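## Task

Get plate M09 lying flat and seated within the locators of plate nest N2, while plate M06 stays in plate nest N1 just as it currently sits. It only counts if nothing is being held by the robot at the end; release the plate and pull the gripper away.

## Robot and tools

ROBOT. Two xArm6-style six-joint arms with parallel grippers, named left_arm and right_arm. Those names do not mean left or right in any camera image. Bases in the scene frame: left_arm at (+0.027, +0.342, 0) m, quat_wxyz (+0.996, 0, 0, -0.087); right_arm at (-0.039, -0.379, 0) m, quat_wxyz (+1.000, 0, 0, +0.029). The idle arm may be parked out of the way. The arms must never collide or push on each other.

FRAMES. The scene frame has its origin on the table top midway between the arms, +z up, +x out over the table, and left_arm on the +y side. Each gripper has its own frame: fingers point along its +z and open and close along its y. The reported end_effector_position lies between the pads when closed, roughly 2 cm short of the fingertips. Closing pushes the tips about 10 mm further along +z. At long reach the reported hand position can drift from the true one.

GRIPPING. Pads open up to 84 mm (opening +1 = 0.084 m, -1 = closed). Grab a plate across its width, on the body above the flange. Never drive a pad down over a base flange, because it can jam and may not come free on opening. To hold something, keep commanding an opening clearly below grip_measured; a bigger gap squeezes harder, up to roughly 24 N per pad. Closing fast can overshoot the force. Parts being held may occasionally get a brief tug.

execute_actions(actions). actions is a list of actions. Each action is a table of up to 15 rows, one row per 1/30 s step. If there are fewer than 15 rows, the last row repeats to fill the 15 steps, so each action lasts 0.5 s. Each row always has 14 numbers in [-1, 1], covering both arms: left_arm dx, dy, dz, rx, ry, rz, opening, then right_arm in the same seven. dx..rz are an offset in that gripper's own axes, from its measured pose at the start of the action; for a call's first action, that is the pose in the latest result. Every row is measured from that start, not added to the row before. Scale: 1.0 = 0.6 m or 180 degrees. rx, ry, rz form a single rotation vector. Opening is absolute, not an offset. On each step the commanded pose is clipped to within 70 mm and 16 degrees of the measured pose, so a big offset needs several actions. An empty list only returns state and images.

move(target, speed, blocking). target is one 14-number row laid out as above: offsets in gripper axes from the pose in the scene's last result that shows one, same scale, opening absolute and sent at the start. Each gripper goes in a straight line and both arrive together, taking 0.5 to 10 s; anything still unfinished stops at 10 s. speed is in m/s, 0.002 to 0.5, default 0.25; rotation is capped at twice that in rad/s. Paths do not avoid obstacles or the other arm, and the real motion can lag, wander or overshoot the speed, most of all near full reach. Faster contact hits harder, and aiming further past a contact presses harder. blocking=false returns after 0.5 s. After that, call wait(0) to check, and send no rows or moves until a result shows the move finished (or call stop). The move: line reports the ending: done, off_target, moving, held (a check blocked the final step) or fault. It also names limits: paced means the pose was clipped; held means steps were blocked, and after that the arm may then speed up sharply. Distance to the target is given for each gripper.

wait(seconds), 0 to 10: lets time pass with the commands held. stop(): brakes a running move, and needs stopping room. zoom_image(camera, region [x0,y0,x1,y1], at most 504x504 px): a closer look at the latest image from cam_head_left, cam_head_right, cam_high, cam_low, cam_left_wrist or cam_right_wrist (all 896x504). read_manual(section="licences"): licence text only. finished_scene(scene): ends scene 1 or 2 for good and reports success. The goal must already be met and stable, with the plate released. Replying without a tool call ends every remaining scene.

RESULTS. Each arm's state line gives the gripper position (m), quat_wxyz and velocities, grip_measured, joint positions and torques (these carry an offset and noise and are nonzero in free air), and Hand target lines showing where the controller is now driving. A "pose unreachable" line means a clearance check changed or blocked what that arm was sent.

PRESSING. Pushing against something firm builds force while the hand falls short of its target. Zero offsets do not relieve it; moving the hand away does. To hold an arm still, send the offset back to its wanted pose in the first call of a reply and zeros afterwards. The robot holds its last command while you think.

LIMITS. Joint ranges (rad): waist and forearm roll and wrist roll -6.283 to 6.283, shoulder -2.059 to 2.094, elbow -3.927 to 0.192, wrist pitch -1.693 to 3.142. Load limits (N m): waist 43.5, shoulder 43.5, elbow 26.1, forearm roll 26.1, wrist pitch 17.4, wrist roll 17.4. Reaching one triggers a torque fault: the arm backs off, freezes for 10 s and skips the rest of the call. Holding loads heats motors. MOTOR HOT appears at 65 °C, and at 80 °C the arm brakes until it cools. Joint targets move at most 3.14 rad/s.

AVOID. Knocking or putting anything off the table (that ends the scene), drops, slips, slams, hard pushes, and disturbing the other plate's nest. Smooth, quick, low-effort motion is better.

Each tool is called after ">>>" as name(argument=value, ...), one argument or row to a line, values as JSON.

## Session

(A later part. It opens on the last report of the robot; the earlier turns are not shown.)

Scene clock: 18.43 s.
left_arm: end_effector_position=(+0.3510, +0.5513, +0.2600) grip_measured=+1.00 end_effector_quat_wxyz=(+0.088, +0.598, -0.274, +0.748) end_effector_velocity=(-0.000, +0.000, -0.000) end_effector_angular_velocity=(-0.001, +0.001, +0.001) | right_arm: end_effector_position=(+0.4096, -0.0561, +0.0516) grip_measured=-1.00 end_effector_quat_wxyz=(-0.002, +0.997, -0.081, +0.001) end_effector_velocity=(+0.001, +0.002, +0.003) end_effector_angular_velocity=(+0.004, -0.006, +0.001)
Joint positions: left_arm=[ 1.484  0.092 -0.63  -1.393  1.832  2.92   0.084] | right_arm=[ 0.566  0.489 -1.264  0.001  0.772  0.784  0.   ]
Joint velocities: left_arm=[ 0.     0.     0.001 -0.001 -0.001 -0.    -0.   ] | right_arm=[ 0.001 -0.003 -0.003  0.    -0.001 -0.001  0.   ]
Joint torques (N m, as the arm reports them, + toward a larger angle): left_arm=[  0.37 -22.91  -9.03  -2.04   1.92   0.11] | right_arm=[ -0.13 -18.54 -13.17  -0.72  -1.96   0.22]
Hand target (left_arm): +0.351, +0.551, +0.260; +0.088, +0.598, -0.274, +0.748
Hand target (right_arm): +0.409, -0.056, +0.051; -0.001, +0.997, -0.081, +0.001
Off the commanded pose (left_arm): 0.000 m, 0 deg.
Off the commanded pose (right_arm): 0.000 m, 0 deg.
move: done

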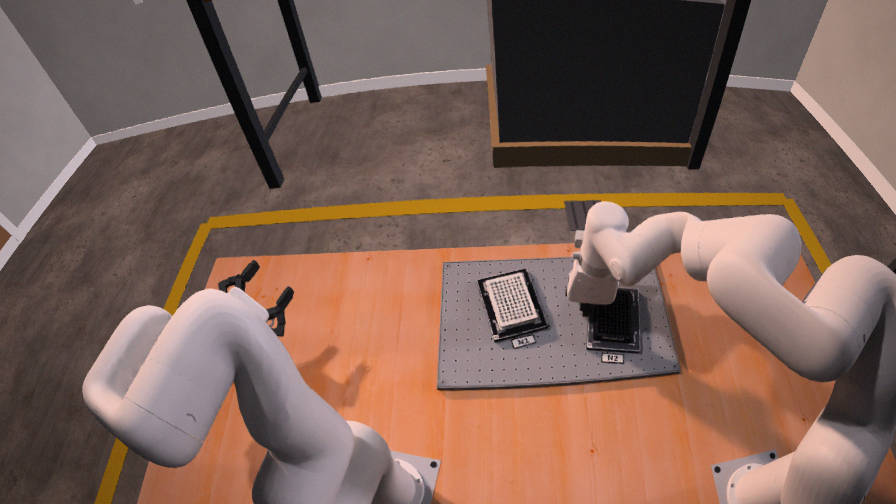

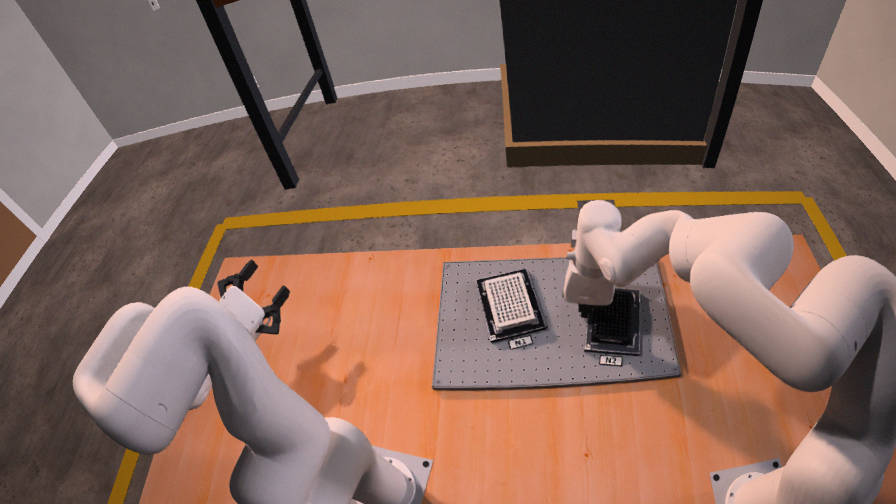

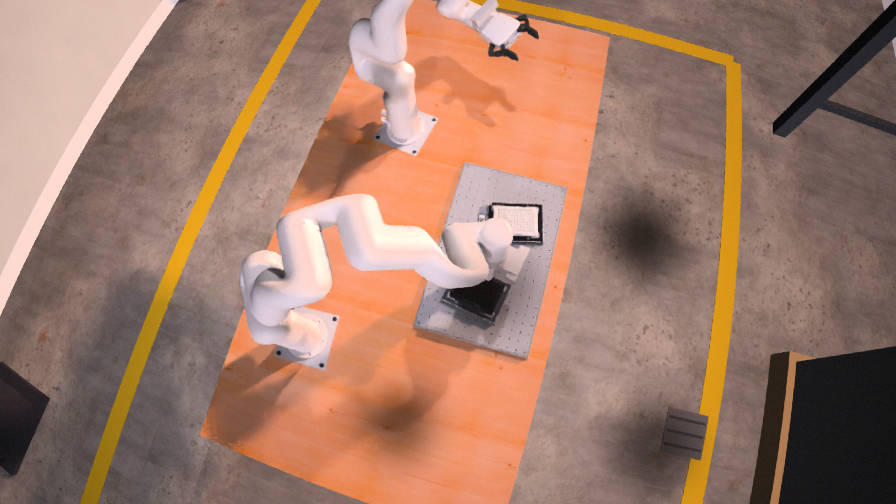

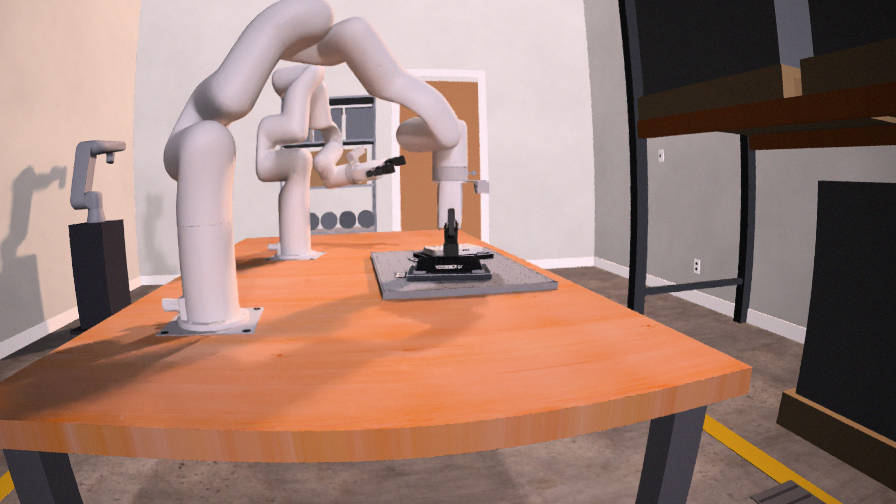

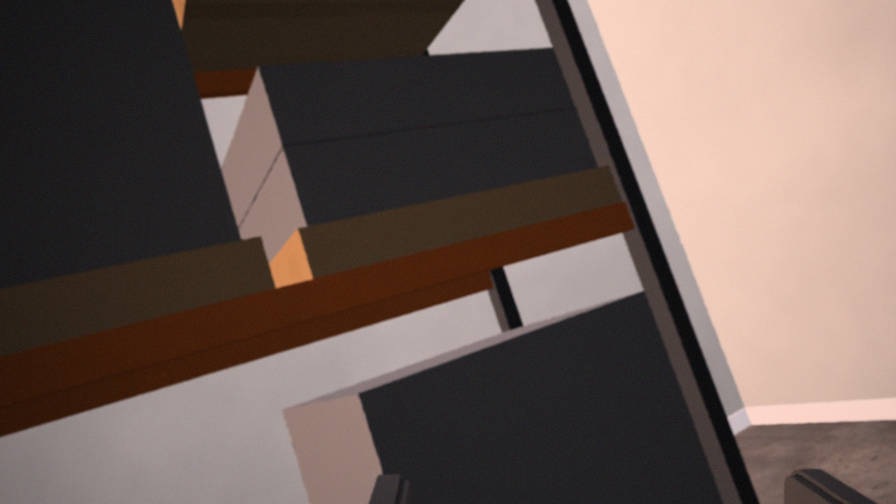

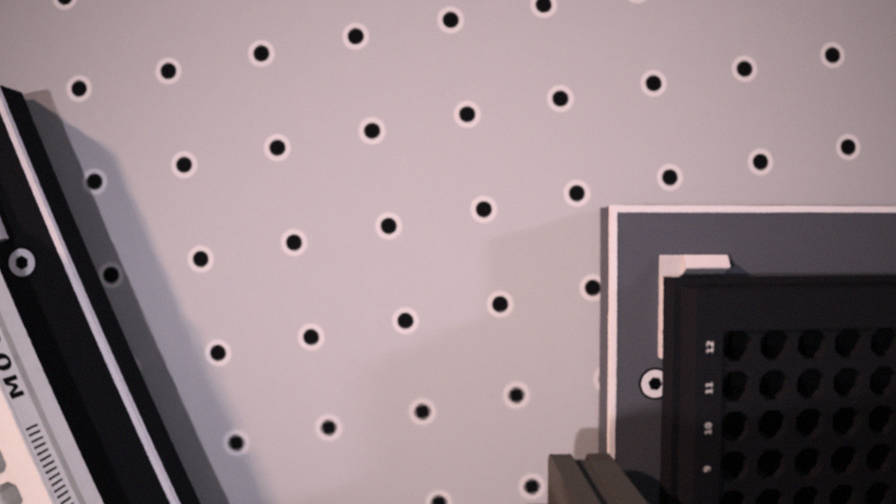

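>>> move(
  target=[0,0,0,0,0,0,1,-0.07,0,0,0,0,0,-1],
  speed=0.03,
)

>>> move(
  target=[0,0,0,0,0,0,1,0,0.015,0,0,0,0,-1],
  speed=0.01,
)

>>> zoom_image(
  camera="cam_head_left",
  region=[540,240,720,380],
)

Scene clock: 28.10 s.
left_arm: end_effector_position=(+0.3510, +0.5513, +0.2600) grip_measured=+1.00 end_effector_quat_wxyz=(+0.088, +0.598, -0.274, +0.748) end_effector_velocity=(+0.000, -0.000, +0.000) end_effector_angular_velocity=(+0.002, -0.001, -0.002) | right_arm: end_effector_position=(+0.3682, -0.0493, +0.0516) grip_measured=-1.00 end_effector_quat_wxyz=(-0.002, +0.997, -0.081, +0.001) end_effector_velocity=(+0.000, -0.000, -0.000) end_effector_angular_velocity=(+0.000, -0.001, -0.002)
Joint positions: left_arm=[ 1.484  0.092 -0.63  -1.393  1.832  2.92   0.084] | right_arm=[ 0.623  0.406 -1.133  0.002  0.723  0.84   0.   ]
Joint velocities: left_arm=[-0.001 -0.001 -0.001  0.001  0.001  0.001  0.   ] | right_arm=[ 0.    -0.     0.001 -0.    -0.001  0.003  0.   ]
Joint torques (N m, as the arm reports them, + toward a larger angle): left_arm=[  1.   -22.94  -8.77  -1.88   2.23   0.32] | right_arm=[ -0.28 -17.4  -13.16  -0.9   -2.02   0.11]
Hand target (left_arm): +0.351, +0.551, +0.260; +0.088, +0.598, -0.274, +0.748
Hand target (right_arm): +0.368, -0.049, +0.052; -0.002, +0.997, -0.081, +0.001
Off the commanded pose (left_arm): 0.000 m, 0 deg.
Off the commanded pose (right_arm): 0.000 m, 0 deg.
move: done

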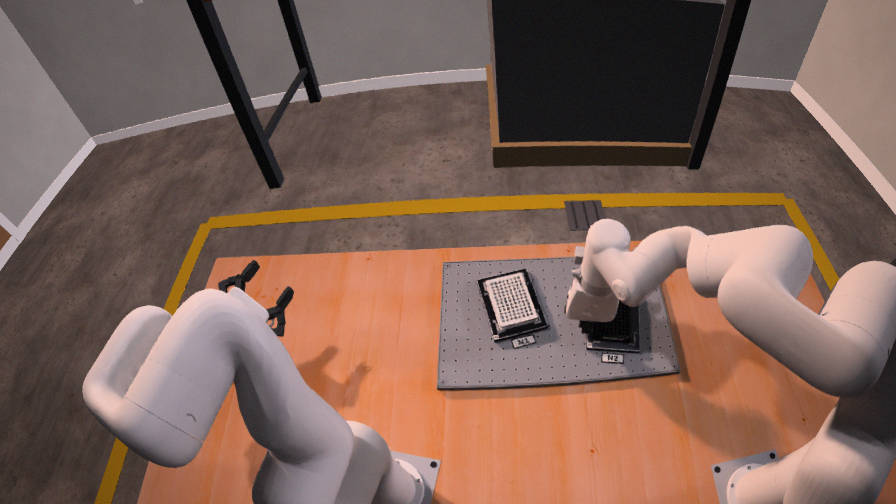

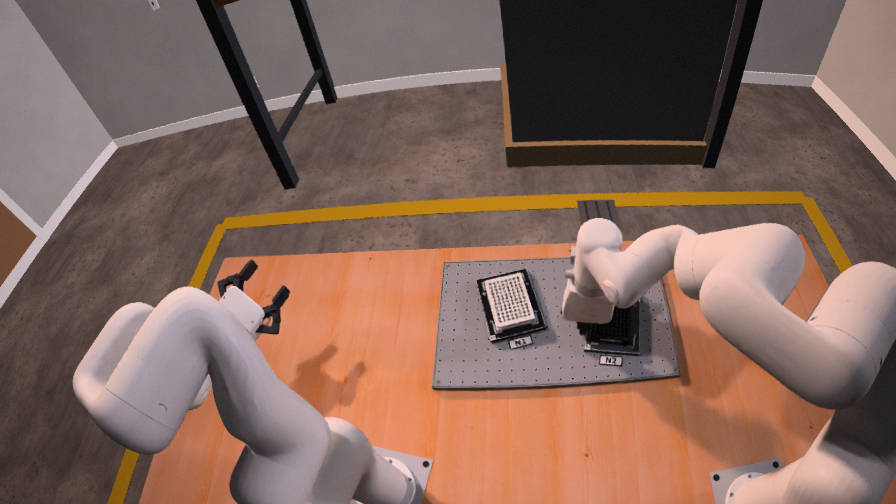

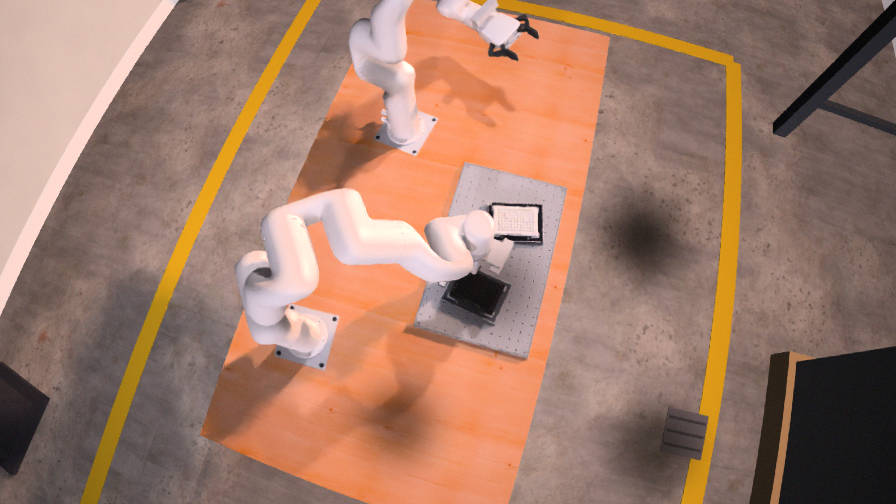

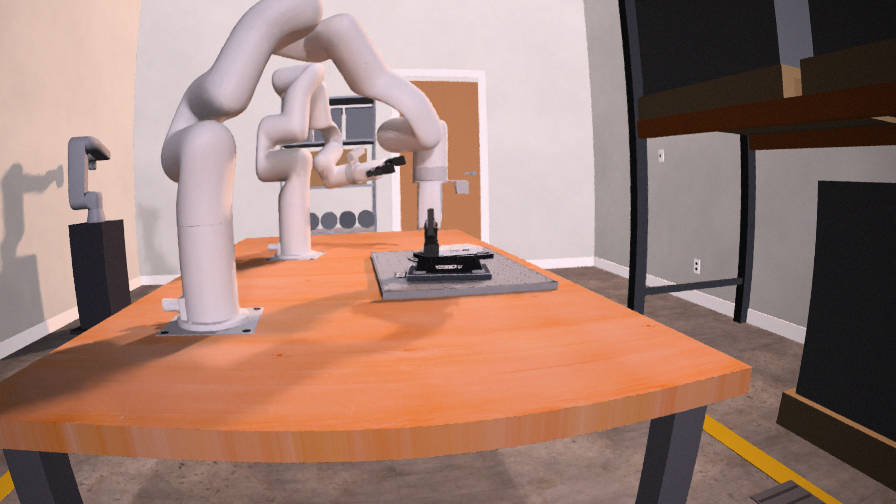

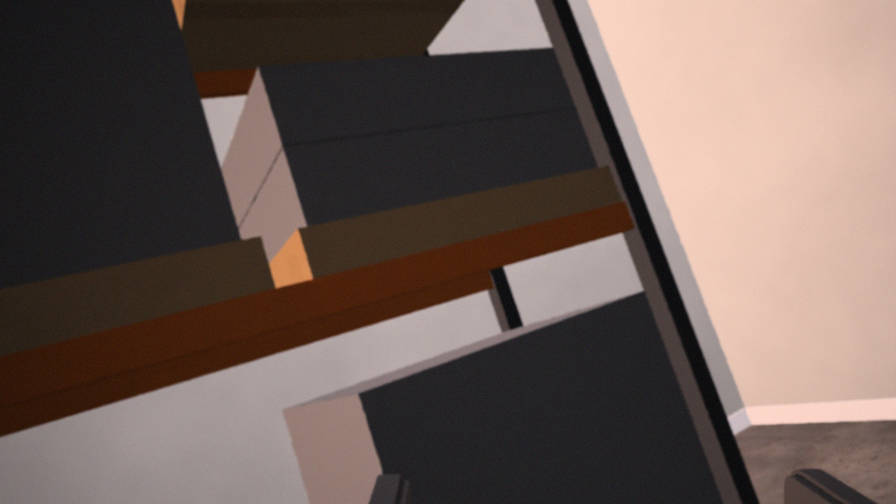

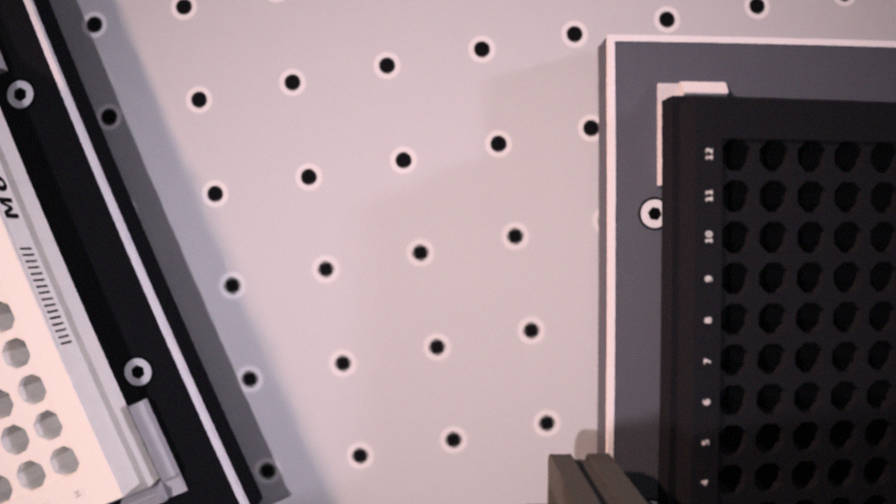

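Scene clock: 29.23 s.
left_arm: end_effector_position=(+0.3510, +0.5513, +0.2600) grip_measured=+1.00 end_effector_quat_wxyz=(+0.088, +0.598, -0.274, +0.748) end_effector_velocity=(-0.000, +0.000, -0.000) end_effector_angular_velocity=(-0.001, +0.000, +0.000) | right_arm: end_effector_position=(+0.3668, -0.0582, +0.0516) grip_measured=-1.00 end_effector_quat_wxyz=(-0.002, +0.997, -0.081, +0.001) end_effector_velocity=(-0.001, +0.001, +0.000) end_effector_angular_velocity=(-0.000, +0.000, +0.004)
Joint positions: left_arm=[ 1.484  0.092 -0.63  -1.393  1.832  2.92   0.084] | right_arm=[ 0.611  0.388 -1.104  0.002  0.713  0.829  0.   ]
Joint velocities: left_arm=[ 0.001  0.     0.     0.     0.    -0.    -0.   ] | right_arm=[ 0.002 -0.001  0.001 -0.    -0.    -0.002  0.   ]
Joint torques (N m, as the arm reports them, + toward a larger angle): left_arm=[  0.64 -22.89  -9.1   -1.81   2.17   0.08] | right_arm=[  0.13 -17.1  -12.81  -0.98  -1.82  -0.04]
Hand target (left_arm): +0.351, +0.551, +0.260; +0.088, +0.598, -0.274, +0.748
Hand target (right_arm): +0.367, -0.058, +0.052; -0.002, +0.997, -0.081, +0.001
Off the commanded pose (left_arm): 0.000 m, 0 deg.
Off the commanded pose (right_arm): 0.000 m, 0 deg.
move: done

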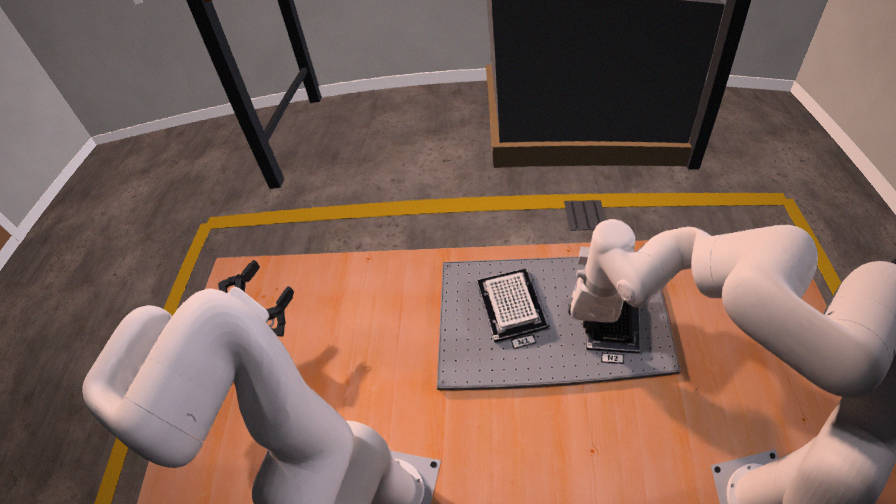

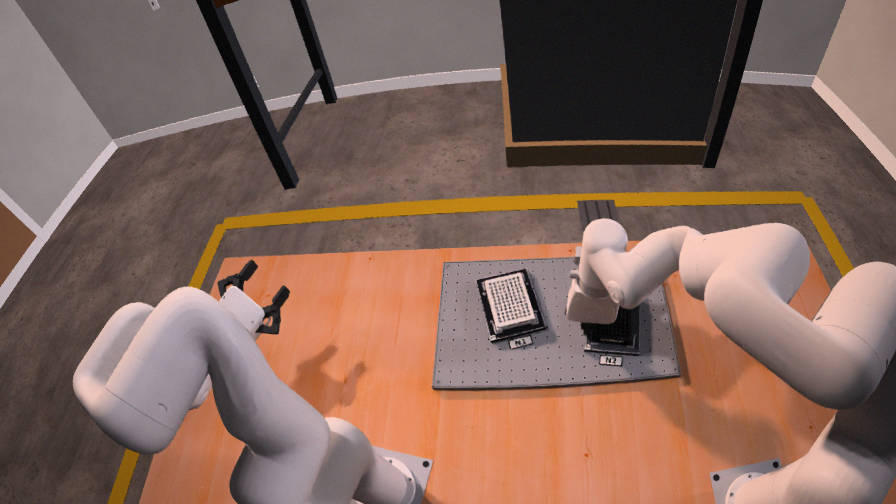

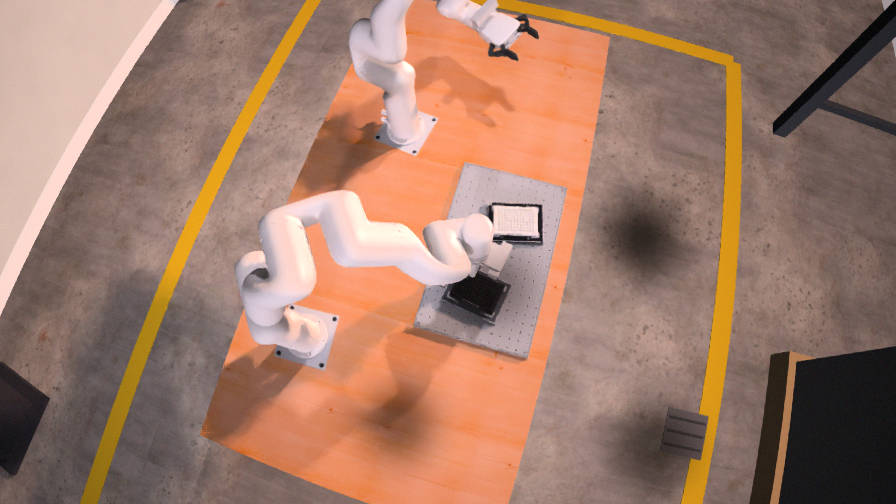

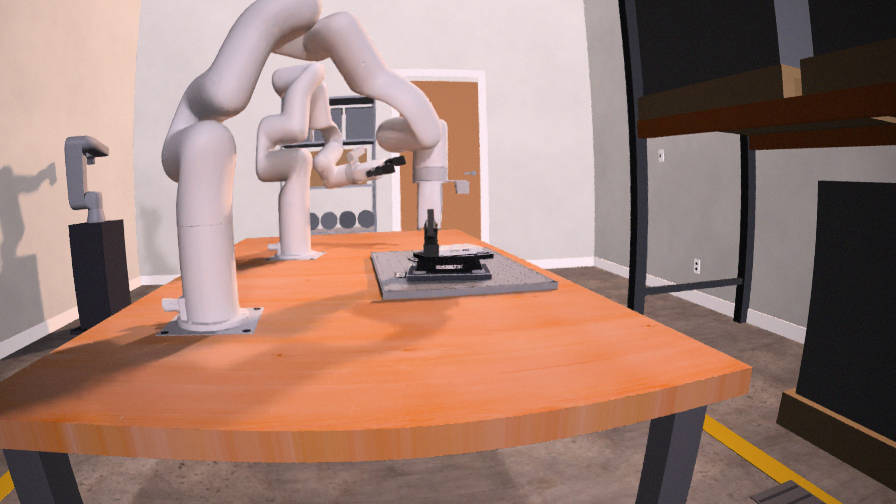

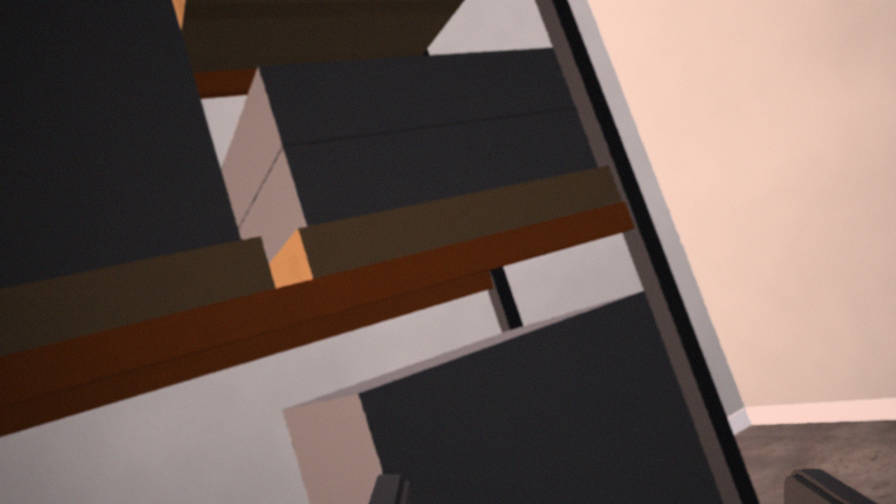

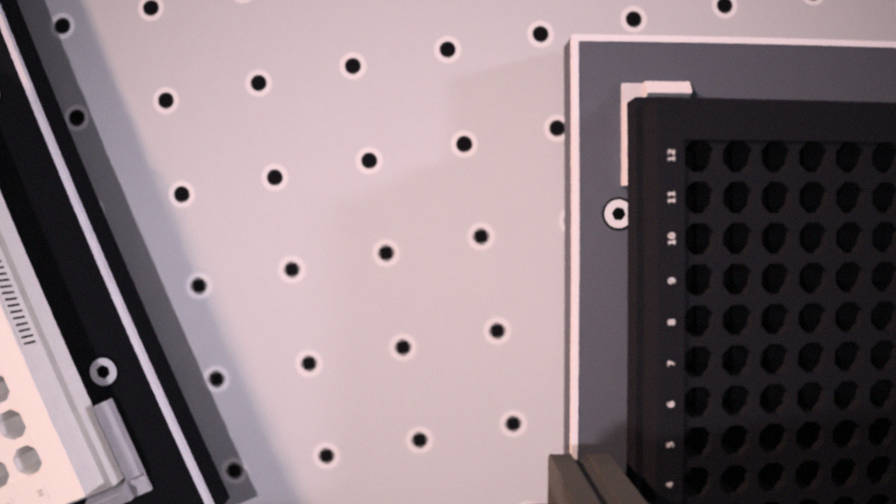

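Region (540, 240, 720, 380) of cam_head_left's 896x504 image, scaled by 2.800, with more detail than that image has.

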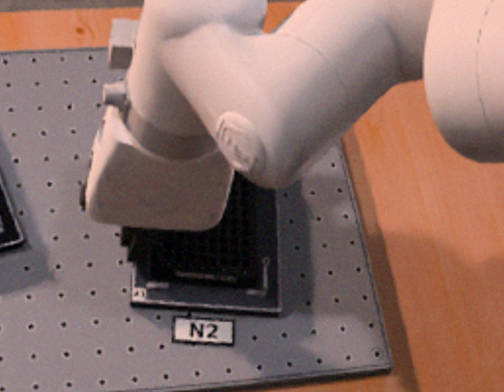

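>>> move(
  target=[0,0,0,0,0,0,1,0,0.008,0,0,0,0,-1],
  speed=0.005,
)

>>> zoom_image(
  camera="cam_low",
  region=[390,230,510,290],
)

Scene clock: 35.33 s.
left_arm: end_effector_position=(+0.3510, +0.5513, +0.2600) grip_measured=+1.00 end_effector_quat_wxyz=(+0.088, +0.598, -0.274, +0.748) end_effector_velocity=(+0.000, -0.001, +0.000) end_effector_angular_velocity=(+0.001, -0.001, -0.003) | right_arm: end_effector_position=(+0.3660, -0.0628, +0.0516) grip_measured=-1.00 end_effector_quat_wxyz=(-0.002, +0.997, -0.081, +0.001) end_effector_velocity=(-0.000, -0.000, -0.000) end_effector_angular_velocity=(-0.000, +0.000, -0.002)
Joint positions: left_arm=[ 1.484  0.092 -0.63  -1.393  1.832  2.92   0.084] | right_arm=[ 0.605  0.378 -1.089  0.002  0.707  0.822  0.   ]
Joint velocities: left_arm=[-0.001 -0.001 -0.     0.001  0.001 -0.     0.   ] | right_arm=[-0.    -0.     0.001  0.     0.     0.002  0.   ]
Joint torques (N m, as the arm reports them, + toward a larger angle): left_arm=[  0.83 -23.27  -9.16  -2.06   2.    -0.02] | right_arm=[ -0.47 -16.91 -12.37  -0.76  -1.85  -0.07]
Hand target (left_arm): +0.351, +0.551, +0.260; +0.088, +0.598, -0.274, +0.748
Hand target (right_arm): +0.366, -0.063, +0.052; -0.002, +0.997, -0.081, +0.001
Off the commanded pose (left_arm): 0.000 m, 0 deg.
Off the commanded pose (right_arm): 0.000 m, 0 deg.
move: done

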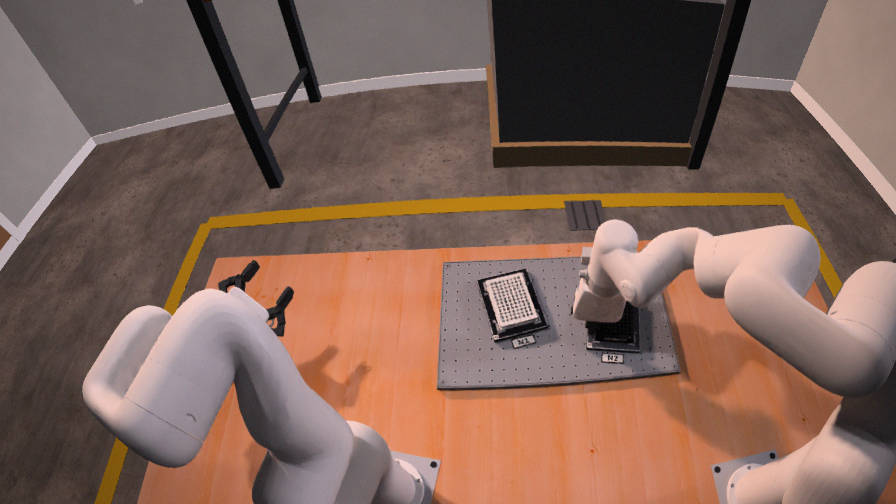

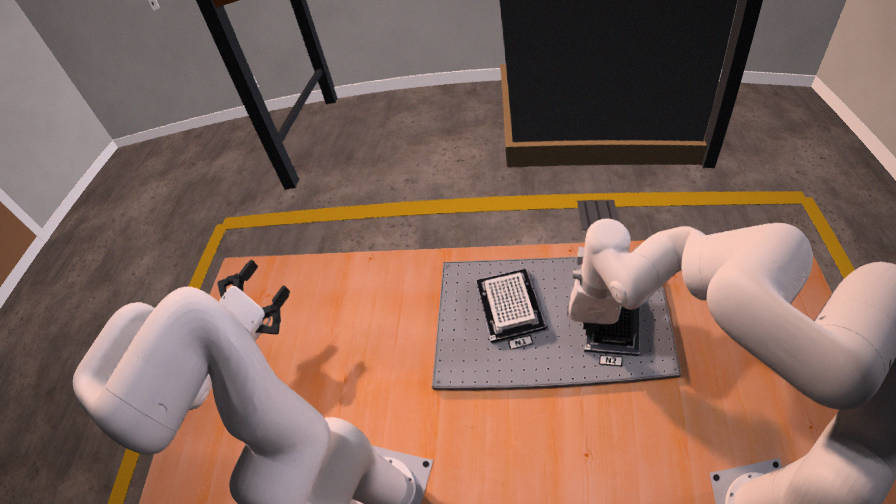

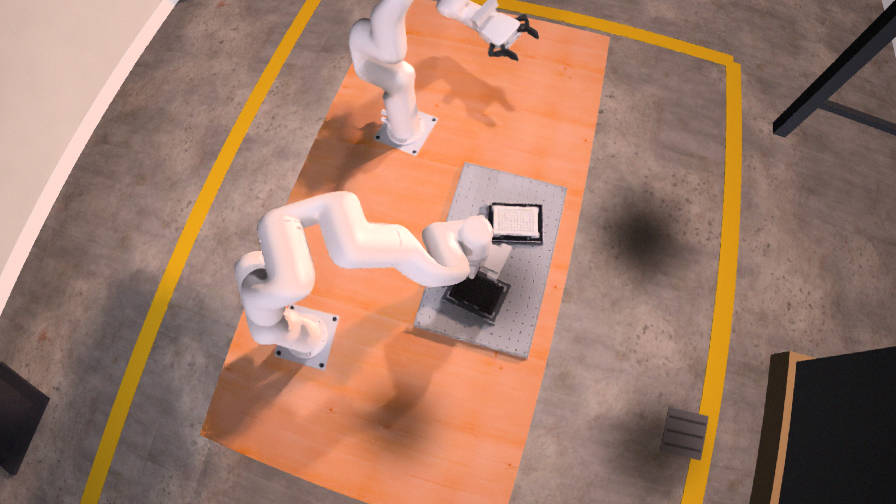

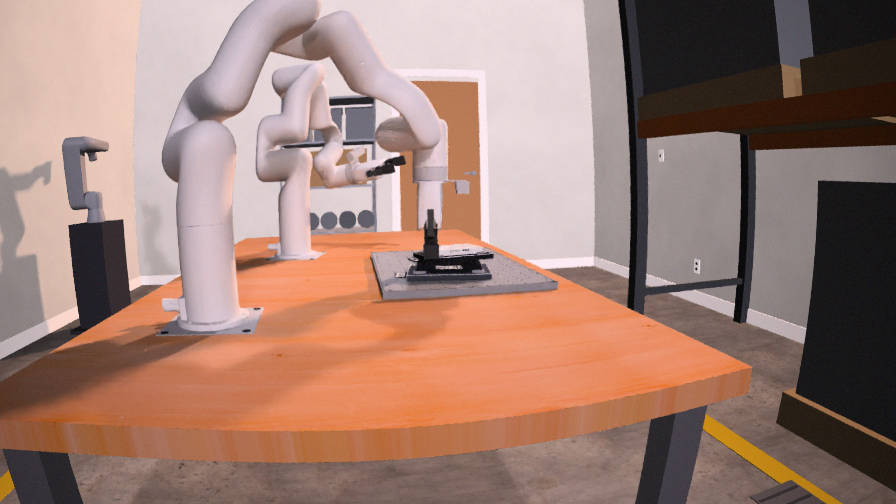

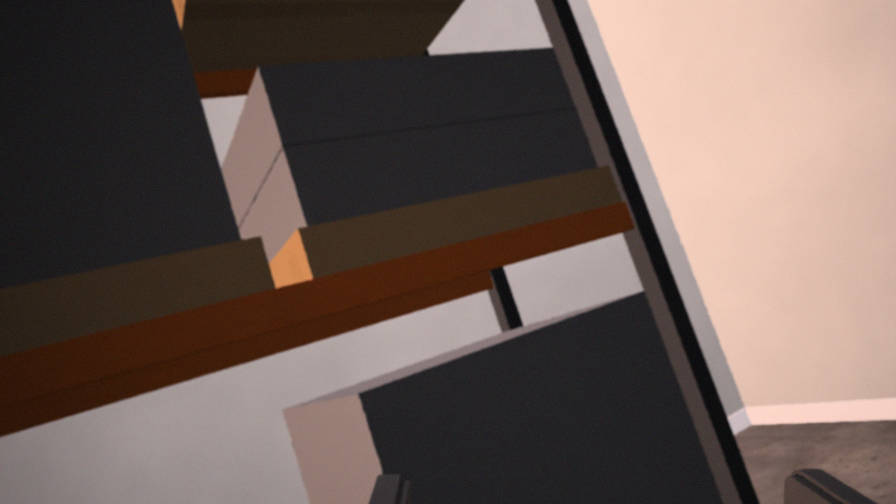

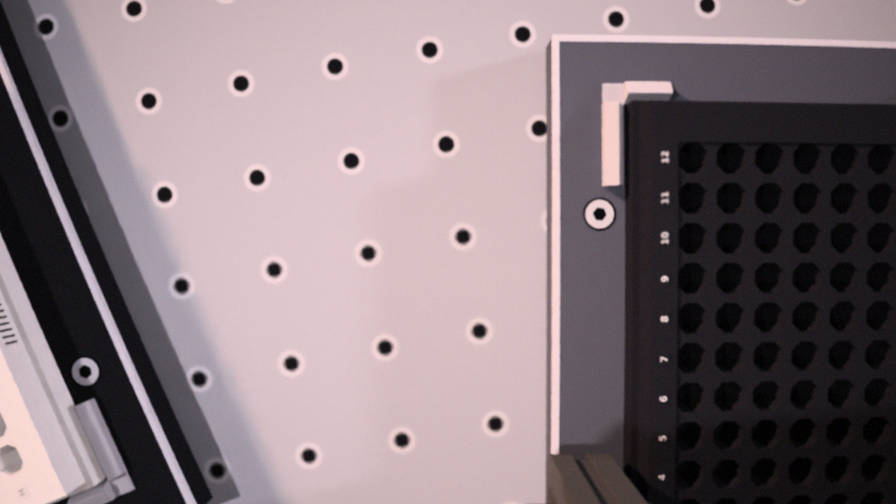

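Region (390, 230, 510, 290) of cam_low's 896x504 image, scaled by 4.200, with more detail than that image has.

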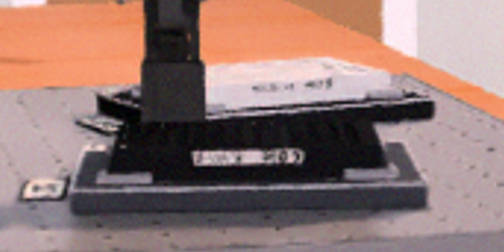

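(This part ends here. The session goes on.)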